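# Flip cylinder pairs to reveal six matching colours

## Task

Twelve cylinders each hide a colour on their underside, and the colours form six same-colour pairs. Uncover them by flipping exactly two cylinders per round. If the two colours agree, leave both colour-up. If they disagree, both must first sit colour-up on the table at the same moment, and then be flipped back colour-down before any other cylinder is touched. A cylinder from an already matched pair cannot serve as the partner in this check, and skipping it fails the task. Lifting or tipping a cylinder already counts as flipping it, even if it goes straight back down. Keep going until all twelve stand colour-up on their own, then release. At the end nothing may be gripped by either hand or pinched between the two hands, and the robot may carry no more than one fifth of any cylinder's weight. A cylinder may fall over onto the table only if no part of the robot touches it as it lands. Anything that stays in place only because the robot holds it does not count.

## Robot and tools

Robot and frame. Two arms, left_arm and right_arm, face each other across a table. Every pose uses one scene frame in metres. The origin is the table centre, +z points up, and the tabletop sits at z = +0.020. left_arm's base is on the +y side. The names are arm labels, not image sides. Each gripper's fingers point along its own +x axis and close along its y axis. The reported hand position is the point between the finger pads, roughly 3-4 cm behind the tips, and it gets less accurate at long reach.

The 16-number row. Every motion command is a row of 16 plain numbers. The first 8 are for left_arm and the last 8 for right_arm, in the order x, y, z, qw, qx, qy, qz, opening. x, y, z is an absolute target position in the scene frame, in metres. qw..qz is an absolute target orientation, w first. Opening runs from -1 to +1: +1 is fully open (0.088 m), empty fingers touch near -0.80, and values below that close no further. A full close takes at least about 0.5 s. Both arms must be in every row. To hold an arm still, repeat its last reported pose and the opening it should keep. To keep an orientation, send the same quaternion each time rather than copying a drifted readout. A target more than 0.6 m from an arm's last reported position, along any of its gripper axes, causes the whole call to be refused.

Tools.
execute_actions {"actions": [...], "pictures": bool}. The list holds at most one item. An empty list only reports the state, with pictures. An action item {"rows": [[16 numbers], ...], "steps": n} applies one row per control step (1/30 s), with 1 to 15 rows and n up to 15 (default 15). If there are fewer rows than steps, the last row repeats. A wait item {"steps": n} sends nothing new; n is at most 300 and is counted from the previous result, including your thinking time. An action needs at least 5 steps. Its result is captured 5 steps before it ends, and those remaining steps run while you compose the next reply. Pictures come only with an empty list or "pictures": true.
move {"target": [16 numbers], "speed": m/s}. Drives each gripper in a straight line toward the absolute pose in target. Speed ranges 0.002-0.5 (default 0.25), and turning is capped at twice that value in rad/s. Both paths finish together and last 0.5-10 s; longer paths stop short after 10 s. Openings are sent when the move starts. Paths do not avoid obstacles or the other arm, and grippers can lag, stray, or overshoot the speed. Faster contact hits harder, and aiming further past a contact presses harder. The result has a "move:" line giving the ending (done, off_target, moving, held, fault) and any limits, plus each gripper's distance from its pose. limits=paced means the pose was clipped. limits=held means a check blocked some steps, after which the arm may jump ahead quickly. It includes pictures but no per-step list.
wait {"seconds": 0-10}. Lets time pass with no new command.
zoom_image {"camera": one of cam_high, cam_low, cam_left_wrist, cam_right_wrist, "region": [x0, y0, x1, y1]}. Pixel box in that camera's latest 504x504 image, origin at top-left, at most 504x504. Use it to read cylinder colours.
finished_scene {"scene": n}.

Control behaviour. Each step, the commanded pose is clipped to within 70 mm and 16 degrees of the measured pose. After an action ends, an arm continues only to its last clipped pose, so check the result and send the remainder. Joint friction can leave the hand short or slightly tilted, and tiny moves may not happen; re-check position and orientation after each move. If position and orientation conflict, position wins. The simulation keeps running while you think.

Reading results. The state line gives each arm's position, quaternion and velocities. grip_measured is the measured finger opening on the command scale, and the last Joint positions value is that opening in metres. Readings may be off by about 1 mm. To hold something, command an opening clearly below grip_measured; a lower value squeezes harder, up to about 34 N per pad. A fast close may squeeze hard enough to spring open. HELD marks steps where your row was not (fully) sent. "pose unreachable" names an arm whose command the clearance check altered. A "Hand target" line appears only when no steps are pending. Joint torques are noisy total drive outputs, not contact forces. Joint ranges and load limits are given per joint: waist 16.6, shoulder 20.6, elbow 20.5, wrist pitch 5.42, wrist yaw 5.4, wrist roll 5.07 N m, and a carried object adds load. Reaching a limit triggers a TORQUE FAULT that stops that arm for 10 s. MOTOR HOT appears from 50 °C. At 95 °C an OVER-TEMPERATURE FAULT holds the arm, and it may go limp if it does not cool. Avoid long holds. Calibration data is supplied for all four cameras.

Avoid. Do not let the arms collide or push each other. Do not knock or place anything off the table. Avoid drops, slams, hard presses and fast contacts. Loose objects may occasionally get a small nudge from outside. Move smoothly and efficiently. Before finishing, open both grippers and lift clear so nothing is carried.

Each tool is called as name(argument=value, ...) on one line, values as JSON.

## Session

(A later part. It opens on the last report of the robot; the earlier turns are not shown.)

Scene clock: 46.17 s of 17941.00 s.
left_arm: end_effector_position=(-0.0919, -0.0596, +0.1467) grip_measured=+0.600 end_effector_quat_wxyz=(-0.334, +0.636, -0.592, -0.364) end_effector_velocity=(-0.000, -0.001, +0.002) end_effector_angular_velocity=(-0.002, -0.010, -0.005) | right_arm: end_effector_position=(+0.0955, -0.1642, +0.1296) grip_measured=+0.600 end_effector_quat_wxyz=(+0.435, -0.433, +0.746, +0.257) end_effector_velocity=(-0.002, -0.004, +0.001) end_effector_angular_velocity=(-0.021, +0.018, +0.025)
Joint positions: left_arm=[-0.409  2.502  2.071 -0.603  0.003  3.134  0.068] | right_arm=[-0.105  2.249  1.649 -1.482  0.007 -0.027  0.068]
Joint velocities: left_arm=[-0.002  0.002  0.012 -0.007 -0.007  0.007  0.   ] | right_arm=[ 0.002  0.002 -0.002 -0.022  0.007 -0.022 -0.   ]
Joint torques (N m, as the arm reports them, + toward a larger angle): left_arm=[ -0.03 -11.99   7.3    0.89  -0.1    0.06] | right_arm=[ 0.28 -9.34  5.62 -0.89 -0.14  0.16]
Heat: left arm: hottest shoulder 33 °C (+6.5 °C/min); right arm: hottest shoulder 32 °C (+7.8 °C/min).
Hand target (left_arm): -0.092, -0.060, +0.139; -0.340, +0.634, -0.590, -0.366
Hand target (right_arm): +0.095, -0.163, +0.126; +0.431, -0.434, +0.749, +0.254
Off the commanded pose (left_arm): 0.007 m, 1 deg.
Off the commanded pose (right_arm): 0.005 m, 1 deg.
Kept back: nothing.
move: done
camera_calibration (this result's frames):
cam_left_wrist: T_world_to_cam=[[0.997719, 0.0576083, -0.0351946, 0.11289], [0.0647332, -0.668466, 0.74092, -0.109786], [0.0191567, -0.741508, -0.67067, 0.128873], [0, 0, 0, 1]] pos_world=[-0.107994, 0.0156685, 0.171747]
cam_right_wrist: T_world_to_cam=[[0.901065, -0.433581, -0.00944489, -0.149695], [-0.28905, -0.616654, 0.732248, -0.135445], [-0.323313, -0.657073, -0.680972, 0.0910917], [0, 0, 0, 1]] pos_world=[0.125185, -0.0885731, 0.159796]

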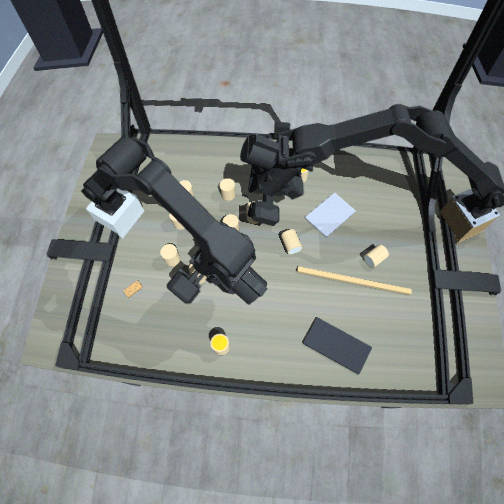

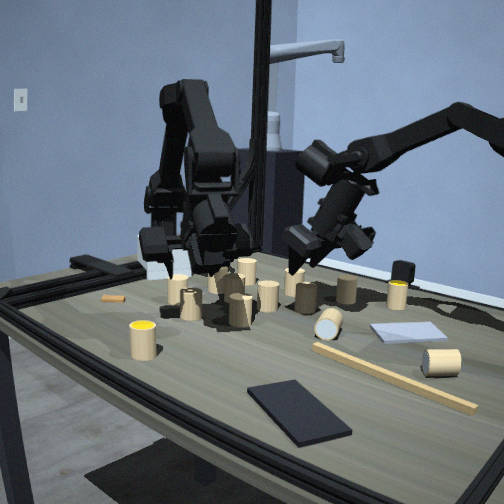

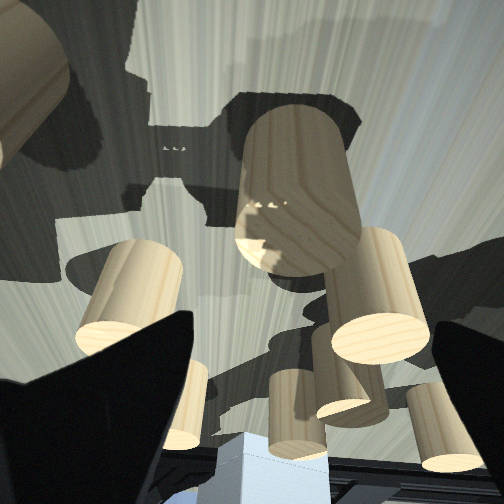

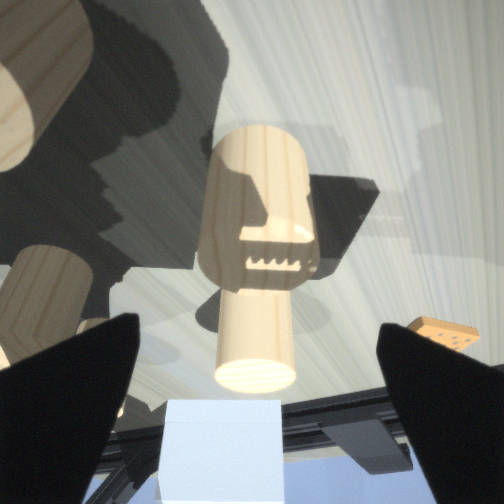

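move(target=[-0.094,-0.06,0.054,0.341,-0.633,0.591,0.366,0.5,0.094,-0.161,0.058,0.433,-0.433,0.75,0.25,0.5], speed=0.08)

move(target=[-0.094,-0.06,0.054,0.341,-0.633,0.591,0.366,-0.3,0.094,-0.161,0.058,0.433,-0.433,0.75,0.25,-0.3])

move(target=[-0.1,-0.04,0.17,0.341,-0.633,0.591,0.366,-0.3,0.11,-0.17,0.14,0.433,-0.433,0.75,0.25,-0.3], speed=0.2)

move(target=[-0.213,0.185,0.12,0.575,0.208,0.154,-0.777,-0.3,0.225,-0.24,0.1,0.914,-0.084,0.245,0.315,-0.3], speed=0.4)

move(target=[-0.213,0.185,0.047,0.575,0.208,0.154,-0.777,-0.3,0.225,-0.24,0.042,0.914,-0.084,0.245,0.315,-0.3], speed=0.08)

Scene clock: 48.13 s of 17941.00 s.
left_arm: end_effector_position=(-0.0925, -0.0650, +0.0698) grip_measured=+0.500 end_effector_quat_wxyz=(-0.331, +0.638, -0.595, -0.359) end_effector_velocity=(-0.001, +0.004, -0.002) end_effector_angular_velocity=(+0.022, -0.001, +0.008) | right_arm: end_effector_position=(+0.0967, -0.1591, +0.0640) grip_measured=+0.500 end_effector_quat_wxyz=(+0.439, -0.432, +0.745, +0.255) end_effector_velocity=(-0.002, -0.002, -0.000) end_effector_angular_velocity=(-0.005, +0.015, +0.000)
Joint positions: left_arm=[-0.411  2.627  1.985 -0.377  0.002  3.135  0.063] | right_arm=[-0.1    2.375  1.588 -1.289  0.007 -0.014  0.064]
Joint velocities: left_arm=[-0.002 -0.002 -0.002 -0.022 -0.007 -0.007 -0.   ] | right_arm=[-0.002  0.002 -0.002 -0.007 -0.007 -0.007 -0.   ]
Joint torques (N m, as the arm reports them, + toward a larger angle): left_arm=[ -0.28 -11.84   4.98   1.15  -0.17   0.1 ] | right_arm=[ 0.28 -9.65  3.16 -0.51 -0.12  0.18]
Heat: left arm: hottest shoulder 34 °C (+7.5 °C/min); right arm: hottest shoulder 32 °C (+7.5 °C/min).
Hand target (left_arm): -0.094, -0.060, +0.054; -0.341, +0.633, -0.591, -0.366
Hand target (right_arm): +0.094, -0.162, +0.058; +0.433, -0.433, +0.750, +0.250
Off the commanded pose (left_arm): 0.017 m, 2 deg.
Off the commanded pose (right_arm): 0.007 m, 1 deg.
Kept back: nothing.
move: off_target (left_arm)
camera_calibration (this result's frames):
cam_left_wrist: T_world_to_cam=[[0.997961, 0.0546895, -0.0329071, 0.110698], [0.0607994, -0.657652, 0.750864, -0.0567486], [0.0194229, -0.751334, -0.659636, 0.0719591], [0, 0, 0, 1]] pos_world=[-0.10842, 0.0106904, 0.0937201]
cam_right_wrist: T_world_to_cam=[[0.898189, -0.439604, -0.00246697, -0.150324], [-0.299438, -0.615894, 0.728706, -0.0825745], [-0.321861, -0.653776, -0.684823, 0.0507807], [0, 0, 0, 1]] pos_world=[0.126638, -0.0837408, 0.0945774]

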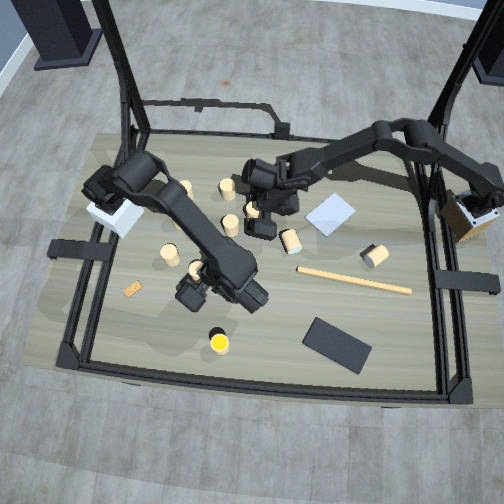

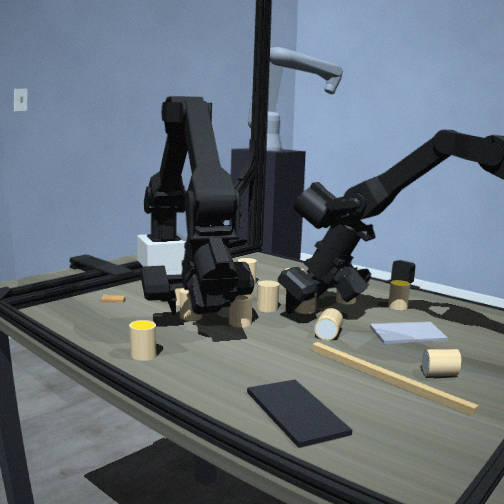

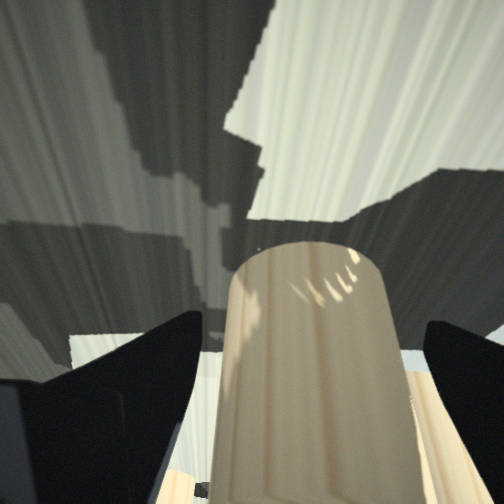

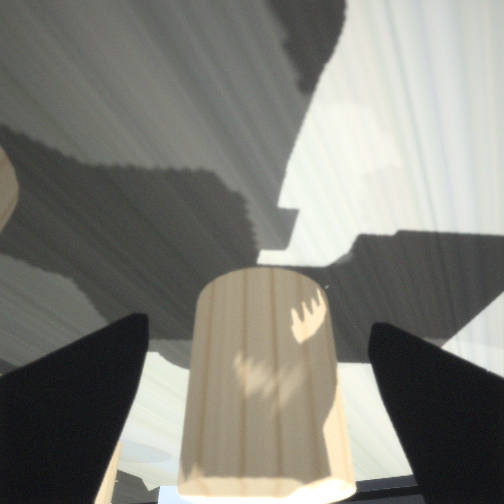

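Scene clock: 48.83 s of 17941.00 s.
left_arm: end_effector_position=(-0.0928, -0.0652, +0.0697) grip_measured=+0.007 end_effector_quat_wxyz=(-0.330, +0.638, -0.596, -0.359) end_effector_velocity=(-0.003, +0.001, -0.000) end_effector_angular_velocity=(+0.007, -0.002, +0.003) | right_arm: end_effector_position=(+0.0964, -0.1592, +0.0636) grip_measured=+0.021 end_effector_quat_wxyz=(+0.439, -0.432, +0.746, +0.255) end_effector_velocity=(-0.003, -0.000, +0.001) end_effector_angular_velocity=(+0.005, +0.023, -0.007)
Joint positions: left_arm=[-0.411  2.628  1.985 -0.376  0.003  3.135  0.039] | right_arm=[-0.1    2.376  1.588 -1.289  0.007 -0.014  0.04 ]
Joint velocities: left_arm=[-0.007 -0.002 -0.002 -0.007 -0.007 -0.007 -0.   ] | right_arm=[-0.002 -0.002 -0.002 -0.007 -0.022 -0.007 -0.   ]
Joint torques (N m, as the arm reports them, + toward a larger angle): left_arm=[ -0.08 -11.83   5.08   1.09  -0.11   0.07] | right_arm=[ 0.29 -9.49  3.66 -0.55 -0.09  0.17]
Heat: left arm: hottest shoulder 34 °C (+7.4 °C/min); right arm: hottest shoulder 32 °C (+7.4 °C/min).
Hand target (left_arm): -0.094, -0.060, +0.054; -0.341, +0.633, -0.591, -0.366
Hand target (right_arm): +0.094, -0.161, +0.058; +0.433, -0.433, +0.750, +0.250
Off the commanded pose (left_arm): 0.017 m, 2 deg.
Off the commanded pose (right_arm): 0.006 m, 1 deg.
Kept back: nothing.
move: off_target (left_arm)
camera_calibration (this result's frames):
cam_left_wrist: T_world_to_cam=[[0.997984, 0.0538829, -0.0335459, 0.111029], [0.0607336, -0.657095, 0.751357, -0.056782], [0.0184425, -0.75188, -0.659042, 0.0716065], [0, 0, 0, 1]] pos_world=[-0.108677, 0.0105458, 0.0935799]
cam_right_wrist: T_world_to_cam=[[0.89819, -0.439595, -0.00322516, -0.150026], [-0.298586, -0.615429, 0.729448, -0.0824743], [-0.322646, -0.65422, -0.684029, 0.0503977], [0, 0, 0, 1]] pos_world=[0.126387, -0.0837366, 0.0941503]

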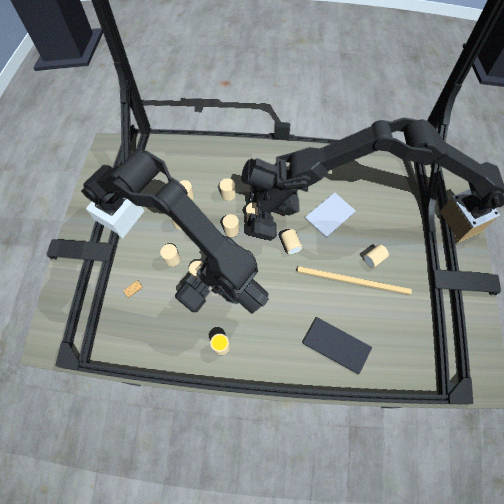

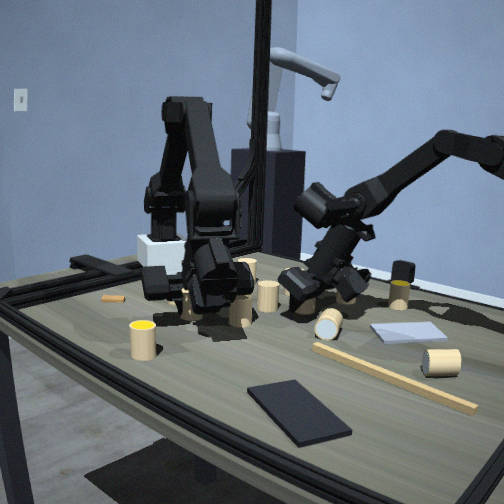

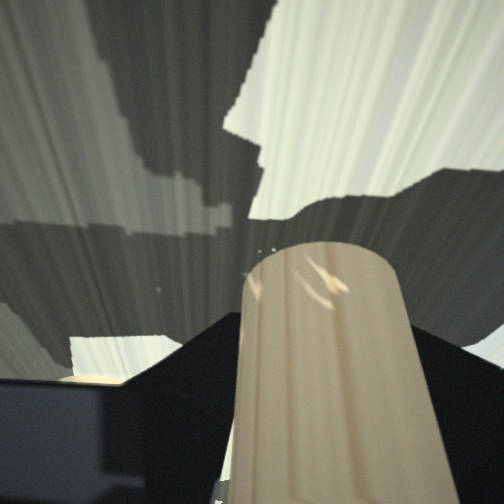

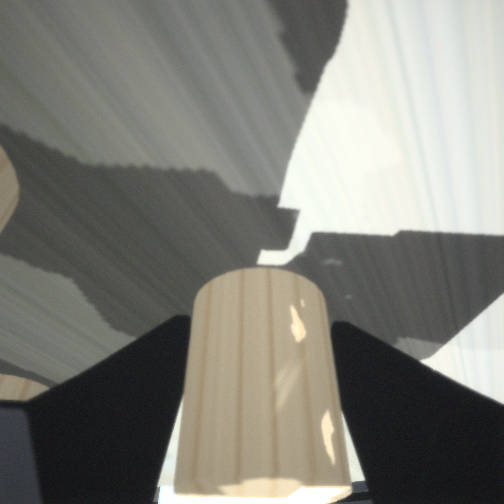

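Scene clock: 49.83 s of 17941.00 s.
left_arm: end_effector_position=(-0.0990, -0.0387, +0.1594) grip_measured=+0.007 end_effector_quat_wxyz=(-0.346, +0.629, -0.588, -0.372) end_effector_velocity=(-0.001, +0.004, +0.006) end_effector_angular_velocity=(+0.007, -0.002, +0.008) | right_arm: end_effector_position=(+0.1079, -0.1704, +0.1348) grip_measured=+0.021 end_effector_quat_wxyz=(+0.428, -0.433, +0.754, +0.246) end_effector_velocity=(-0.001, -0.000, +0.005) end_effector_angular_velocity=(-0.001, +0.013, +0.000)
Joint positions: left_arm=[-0.421  2.412  1.972 -0.625 -0.003  3.133  0.039] | right_arm=[-0.141  2.27   1.696 -1.534  0.025 -0.043  0.04 ]
Joint velocities: left_arm=[-0.002 -0.017 -0.002 -0.022 -0.007 -0.007  0.   ] | right_arm=[-0.002 -0.002  0.012 -0.022 -0.007 -0.007 -0.   ]
Joint torques (N m, as the arm reports them, + toward a larger angle): left_arm=[ -0.33 -16.23   6.57   0.89  -0.13  -0.11] | right_arm=[ -0.32 -12.83   5.67  -0.99   0.04  -0.21]
Heat: left arm: hottest shoulder 35 °C (+8.4 °C/min); right arm: hottest shoulder 33 °C (+8.4 °C/min).
Hand target (left_arm): -0.100, -0.040, +0.170; -0.341, +0.633, -0.591, -0.366
Hand target (right_arm): +0.110, -0.169, +0.140; +0.433, -0.433, +0.750, +0.250
Off the commanded pose (left_arm): 0.011 m, 1 deg.
Off the commanded pose (right_arm): 0.006 m, 1 deg.
Kept back: nothing.
move: off_target (left_arm)
camera_calibration (this result's frames):
cam_left_wrist: T_world_to_cam=[[0.998211, 0.0512494, -0.0307838, 0.118299], [0.0577181, -0.691941, 0.719643, -0.102941], [0.0155807, -0.720133, -0.693661, 0.15715], [0, 0, 0, 1]] pos_world=[-0.114594, 0.0358766, 0.186731]
cam_right_wrist: T_world_to_cam=[[0.895281, -0.445468, -0.00549057, -0.16543], [-0.290459, -0.593006, 0.750984, -0.137819], [-0.337796, -0.670747, -0.660298, 0.0910728], [0, 0, 0, 1]] pos_world=[0.13884, -0.0943348, 0.162727]

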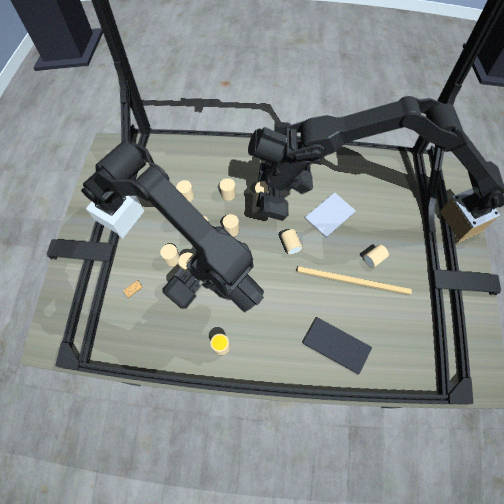

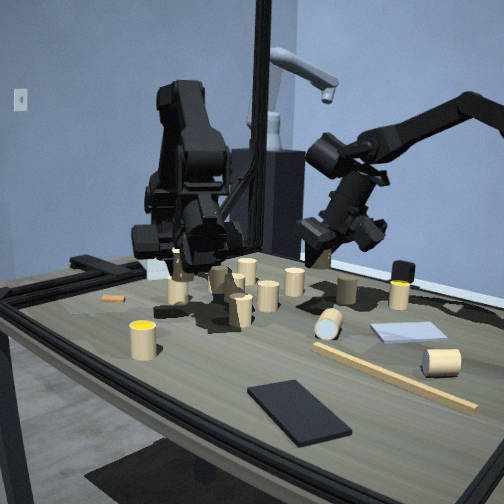

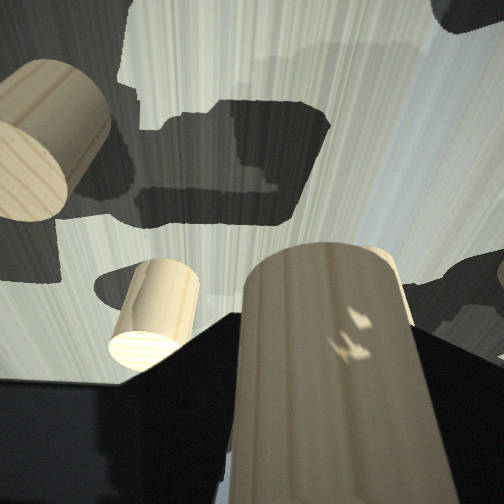

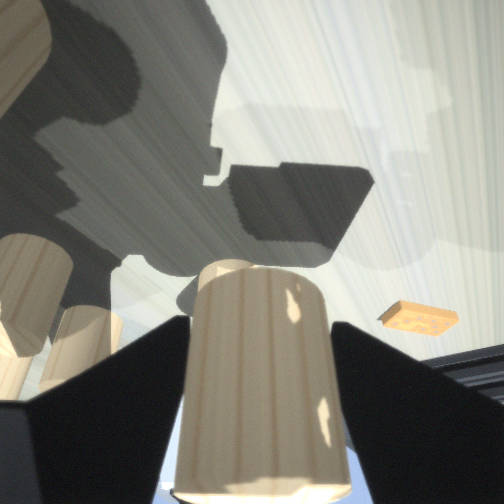

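Scene clock: 54.03 s of 17941.00 s.
left_arm: end_effector_position=(-0.2135, +0.1822, +0.1255) grip_measured=+0.007 end_effector_quat_wxyz=(+0.573, +0.205, +0.149, -0.779) end_effector_velocity=(-0.001, +0.004, -0.004) end_effector_angular_velocity=(+0.018, -0.001, +0.003) | right_arm: end_effector_position=(+0.2255, -0.2380, +0.1033) grip_measured=+0.021 end_effector_quat_wxyz=(+0.915, -0.088, +0.238, +0.312) end_effector_velocity=(-0.000, -0.004, -0.003) end_effector_angular_velocity=(-0.012, +0.000, -0.010)
Joint positions: left_arm=[-0.665  1.882  0.338  1.03   0.101  0.06   0.039] | right_arm=[-0.585  1.876  0.321  1.04  -0.091 -0.066  0.04 ]
Joint velocities: left_arm=[-0.007  0.002 -0.007 -0.007 -0.007 -0.007 -0.   ] | right_arm=[-0.007  0.007 -0.007  0.007  0.007 -0.007 -0.   ]
Joint torques (N m, as the arm reports them, + toward a larger angle): left_arm=[-0.17 -4.84  2.35  1.86 -0.07 -0.04] | right_arm=[-0.27 -5.76  2.29  1.56 -0.15  0.2 ]
Heat: left arm: hottest shoulder 36 °C (+8.9 °C/min); right arm: hottest shoulder 33 °C (+7.8 °C/min).
Hand target (left_arm): -0.213, +0.186, +0.121; -0.573, -0.209, -0.154, +0.777
Hand target (right_arm): +0.224, -0.240, +0.100; +0.914, -0.086, +0.244, +0.311
Off the commanded pose (left_arm): 0.006 m, 1 deg.
Off the commanded pose (right_arm): 0.004 m, 1 deg.
Kept back: nothing.
move: done
camera_calibration (this result's frames):
cam_left_wrist: T_world_to_cam=[[-0.962524, 0.270474, -0.0197905, -0.239713], [0.208984, 0.693232, -0.68975, 0.037723], [-0.17284, -0.668037, -0.723777, 0.248584], [0, 0, 0, 1]] pos_world=[-0.195647, 0.204748, 0.201195]
cam_right_wrist: T_world_to_cam=[[0.613696, -0.785687, 0.0779277, -0.327144], [-0.546481, -0.493932, -0.676306, 0.108643], [0.569856, 0.37246, -0.732487, 0.115662], [0, 0, 0, 1]] pos_world=[0.194228, -0.24645, 0.18369]

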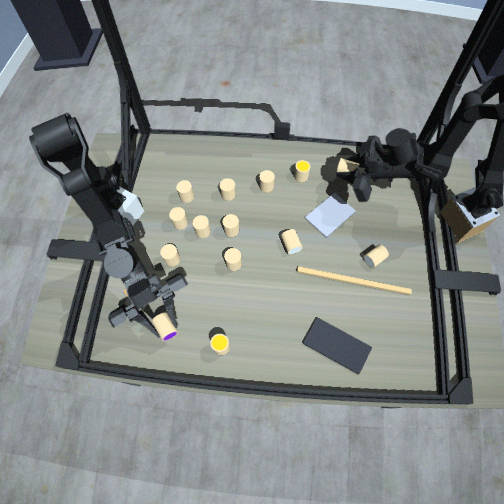

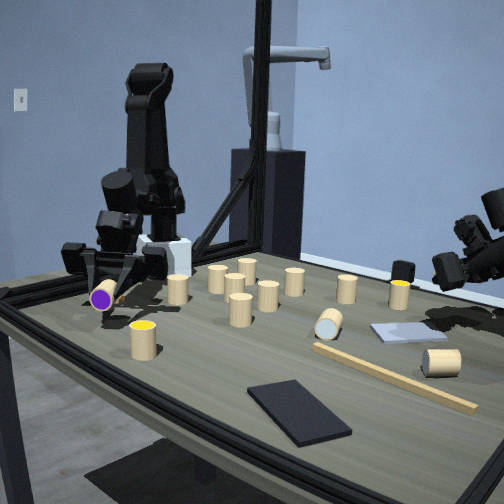

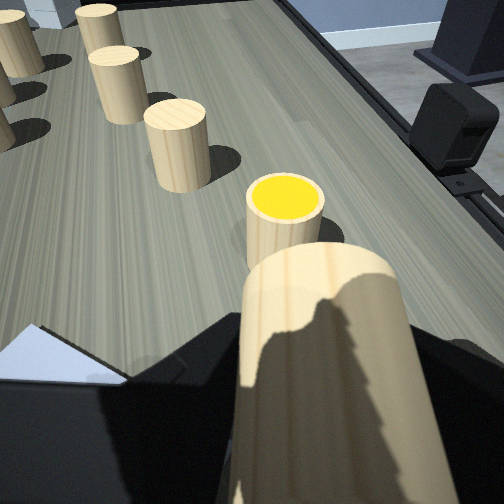

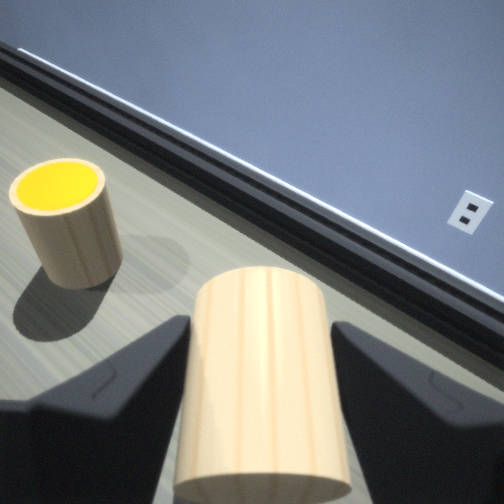

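Scene clock: 55.40 s of 17941.00 s.
left_arm: end_effector_position=(-0.2127, +0.1846, +0.0519) grip_measured=+0.007 end_effector_quat_wxyz=(+0.575, +0.205, +0.149, -0.778) end_effector_velocity=(+0.003, +0.001, -0.005) end_effector_angular_velocity=(+0.006, +0.007, +0.027) | right_arm: end_effector_position=(+0.2296, -0.2357, +0.0594) grip_measured=+0.021 end_effector_quat_wxyz=(+0.919, -0.080, +0.218, +0.318) end_effector_velocity=(+0.001, -0.001, -0.001) end_effector_angular_velocity=(-0.003, -0.013, +0.017)
Joint positions: left_arm=[-0.665  2.379  0.384  1.48   0.096  0.058  0.039] | right_arm=[-0.594  2.242  0.349  1.421 -0.111 -0.066  0.04 ]
Joint velocities: left_arm=[-0.002  0.027  0.002  0.022 -0.022 -0.022 -0.   ] | right_arm=[-0.012  0.017  0.002  0.022 -0.022 -0.022  0.   ]
Joint torques (N m, as the arm reports them, + toward a larger angle): left_arm=[-0.11 -4.94  1.54  1.53 -0.03 -0.1 ] | right_arm=[-0.27 -2.77  1.17  0.15 -0.04  0.1 ]
Heat: left arm: hottest shoulder 36 °C (+8.7 °C/min); right arm: hottest shoulder 33 °C (+7.6 °C/min).
Hand target (left_arm): -0.213, +0.185, +0.046; -0.575, -0.208, -0.154, +0.777
Hand target (right_arm): +0.224, -0.241, +0.043; +0.913, -0.084, +0.245, +0.315
Off the commanded pose (left_arm): 0.005 m, 1 deg.
Off the commanded pose (right_arm): 0.019 m, 3 deg.
Kept back: nothing.
move: off_target (right_arm)
camera_calibration (this result's frames):
cam_left_wrist: T_world_to_cam=[[-0.963598, 0.266616, -0.0198522, -0.240554], [0.206285, 0.694207, -0.689581, -0.0157332], [-0.170072, -0.668575, -0.723936, 0.197743], [0, 0, 0, 1]] pos_world=[-0.194922, 0.207264, 0.127528]
cam_right_wrist: T_world_to_cam=[[0.618282, -0.782508, 0.0735435, -0.324482], [-0.519639, -0.477189, -0.708708, 0.0820536], [0.589663, 0.399965, -0.701659, 0.0804857], [0, 0, 0, 1]] pos_world=[0.1958, -0.246946, 0.138489]

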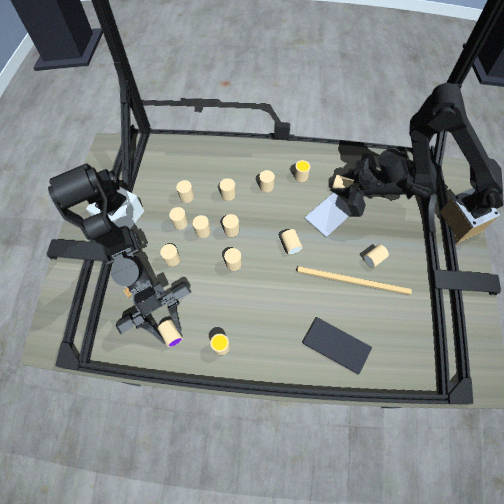

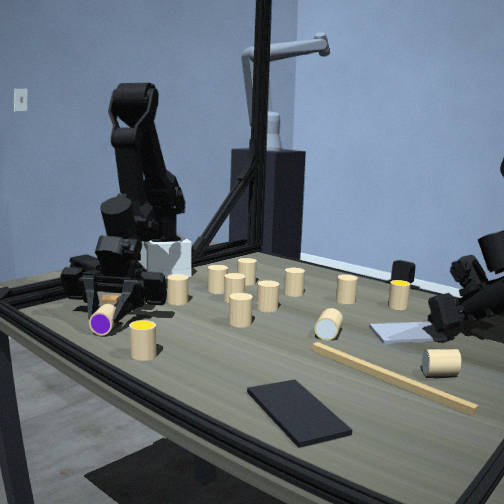

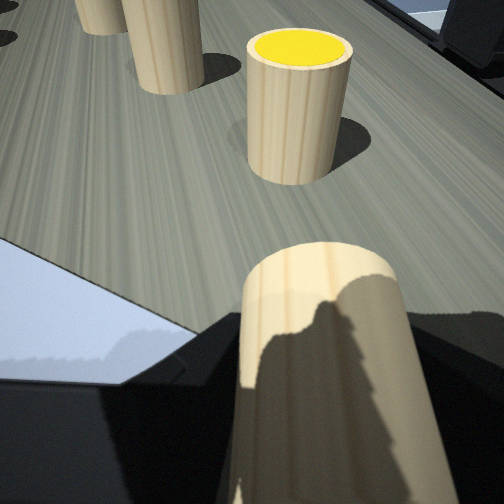

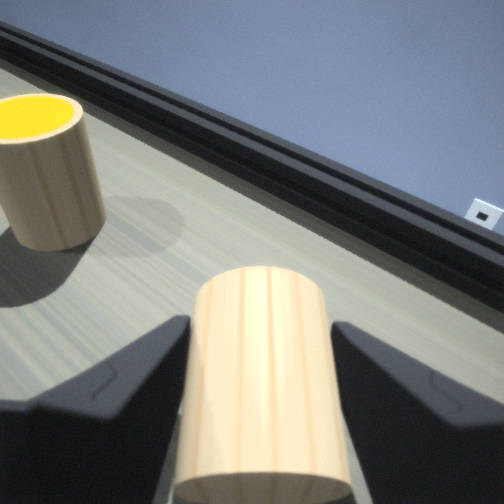

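move(target=[-0.213,0.185,0.048,0.575,0.208,0.154,-0.777,0.4,0.228,-0.237,0.058,0.914,-0.084,0.245,0.315,0.4])

move(target=[-0.216,0.172,0.11,0.297,0.696,0.515,-0.402,0.5,0.24,-0.228,0.11,0.473,-0.282,0.819,0.163,0.5], speed=0.4)

Scene clock: 56.47 s of 17941.00 s.
left_arm: end_effector_position=(-0.2150, +0.1847, +0.0518) grip_measured=+0.397 end_effector_quat_wxyz=(+0.572, +0.204, +0.148, -0.781) end_effector_velocity=(+0.000, +0.001, -0.001) end_effector_angular_velocity=(+0.008, +0.001, +0.008) | right_arm: end_effector_position=(+0.2262, -0.2382, +0.0549) grip_measured=+0.398 end_effector_quat_wxyz=(+0.912, -0.086, +0.248, +0.316) end_effector_velocity=(-0.004, -0.002, -0.004) end_effector_angular_velocity=(-0.014, +0.033, +0.015)
Joint positions: left_arm=[-0.67   2.381  0.386  1.482  0.1    0.058  0.058] | right_arm=[-0.595  2.192  0.349  1.308 -0.11  -0.066  0.059]
Joint velocities: left_arm=[-0.002 -0.002 -0.002 -0.007 -0.007 -0.007  0.   ] | right_arm=[-0.007 -0.017 -0.002 -0.051 -0.022 -0.007  0.   ]
Joint torques (N m, as the arm reports them, + toward a larger angle): left_arm=[ 0.31 -6.26  1.2   1.05 -0.26 -0.15] | right_arm=[ 0.16 -8.64  1.78  1.12 -0.01  0.16]
Heat: left arm: hottest shoulder 35 °C (+7.4 °C/min); right arm: hottest shoulder 33 °C (+7.4 °C/min).
Hand target (left_arm): -0.213, +0.185, +0.048; -0.575, -0.208, -0.154, +0.776
Hand target (right_arm): +0.228, -0.237, +0.058; +0.913, -0.084, +0.245, +0.315
Off the commanded pose (left_arm): 0.004 m, 1 deg.
Off the commanded pose (right_arm): 0.004 m, 0 deg.
Kept back: nothing.
move: done
camera_calibration (this result's frames):
cam_left_wrist: T_world_to_cam=[[-0.961486, 0.274245, -0.0183017, -0.243825], [0.210453, 0.691735, -0.690806, -0.0139605], [-0.17679, -0.668052, -0.722809, 0.195719], [0, 0, 0, 1]] pos_world=[-0.196895, 0.207275, 0.127361]
cam_right_wrist: T_world_to_cam=[[0.62064, -0.781294, 0.066224, -0.323811], [-0.556844, -0.498648, -0.664285, 0.0767493], [0.552025, 0.375406, -0.74454, 0.0853425], [0, 0, 0, 1]] pos_world=[0.196596, -0.246759, 0.135968]

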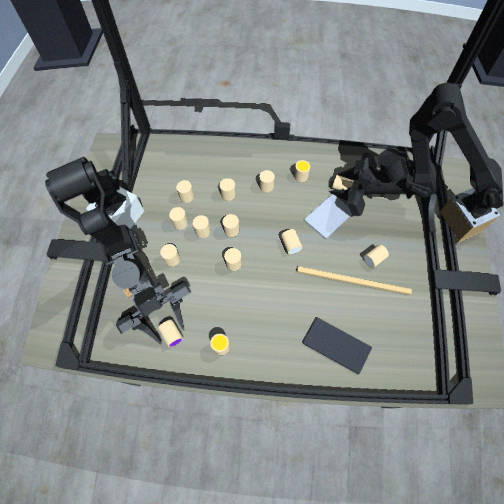

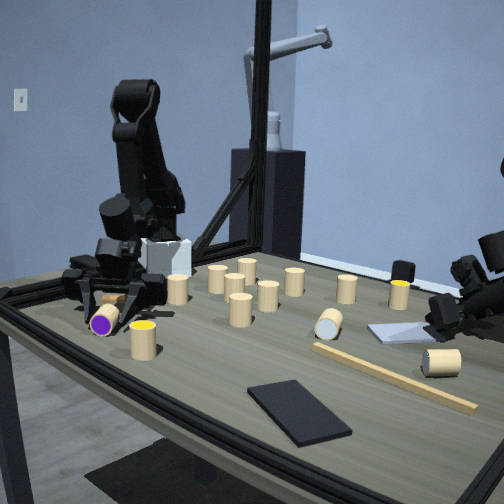

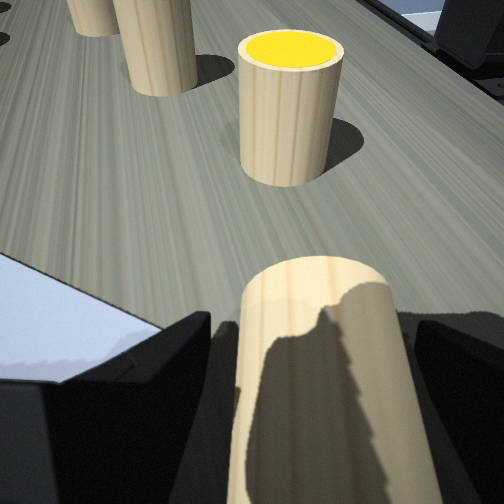

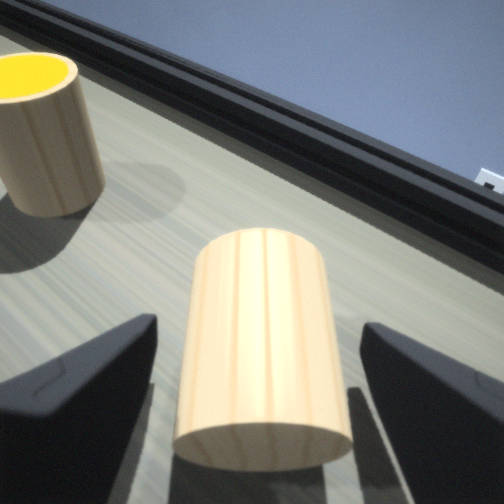

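Scene clock: 59.07 s of 17941.00 s.
left_arm: end_effector_position=(-0.2156, +0.1717, +0.1123) grip_measured=+0.500 end_effector_quat_wxyz=(+0.301, +0.690, +0.518, -0.406) end_effector_velocity=(-0.001, +0.003, +0.005) end_effector_angular_velocity=(+0.030, -0.010, -0.017) | right_arm: end_effector_position=(+0.2412, -0.2283, +0.1139) grip_measured=+0.500 end_effector_quat_wxyz=(+0.490, -0.278, +0.807, +0.176) end_effector_velocity=(-0.001, -0.003, -0.000) end_effector_angular_velocity=(-0.015, +0.017, +0.007)
Joint positions: left_arm=[-0.714  2.515  1.967 -1.532 -0.019  0.047  0.064] | right_arm=[-0.538  2.465  1.984 -1.564  0.024 -0.072  0.064]
Joint velocities: left_arm=[-0.007  0.012  0.032 -0.051 -0.007  0.007  0.   ] | right_arm=[-0.002  0.012  0.012 -0.022  0.007 -0.007  0.   ]
Joint torques (N m, as the arm reports them, + toward a larger angle): left_arm=[-0.05 -9.98  5.26 -0.62 -0.11 -0.04] | right_arm=[  0.29 -10.69   5.94  -0.85   0.04   0.18]
Heat: left arm: hottest shoulder 35 °C (+7.1 °C/min); right arm: hottest shoulder 33 °C (+7.1 °C/min).
Hand target (left_arm): -0.216, +0.172, +0.108; +0.299, +0.693, +0.519, -0.401
Hand target (right_arm): +0.241, -0.228, +0.109; +0.485, -0.280, +0.810, +0.172
Off the commanded pose (left_arm): 0.002 m, 1 deg.
Off the commanded pose (right_arm): 0.004 m, 3 deg.
joint sent to its limit (right arm) — the command would take joint 4 (wrist pitch) past its lower limit, so that joint was sent only as far as its limit.
Kept back: nothing.
move: off_target (right_arm)
camera_calibration (this result's frames):
cam_left_wrist: T_world_to_cam=[[-0.954548, 0.297166, -0.0230145, -0.241706], [0.189345, 0.664217, 0.723163, -0.121582], [0.230186, 0.685936, -0.690294, 0.0823247], [0, 0, 0, 1]] pos_world=[-0.226649, 0.0961143, 0.139189]
cam_right_wrist: T_world_to_cam=[[0.672007, -0.740454, -0.011637, -0.323453], [-0.517756, -0.481014, 0.707499, -0.0323685], [-0.529468, -0.469418, -0.706619, 0.18094], [0, 0, 0, 1]] pos_world=[0.296406, -0.170135, 0.146992]

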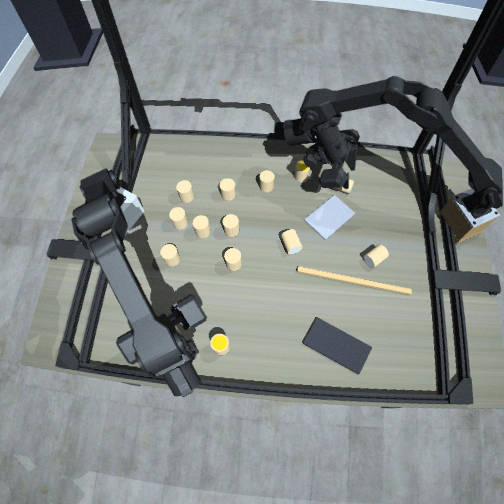

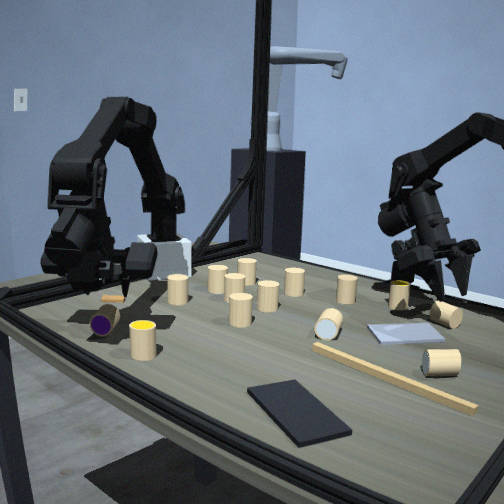

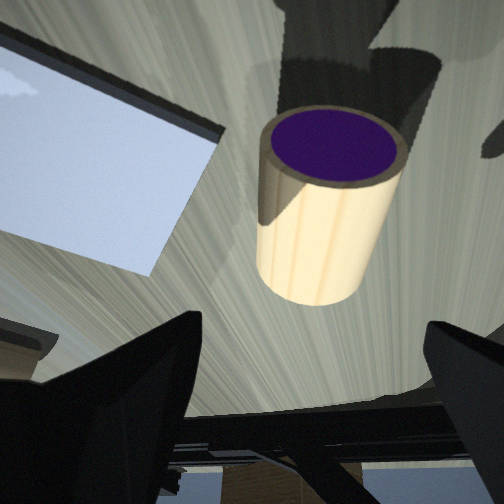

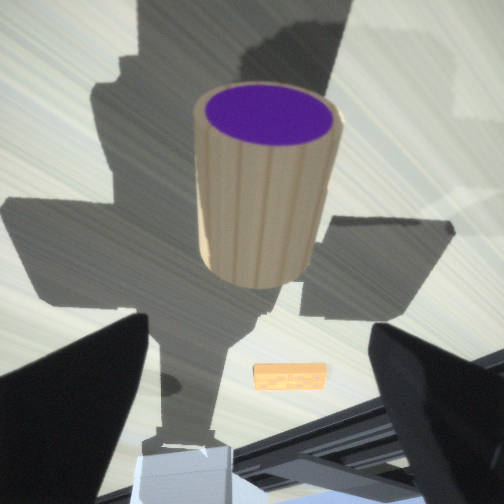

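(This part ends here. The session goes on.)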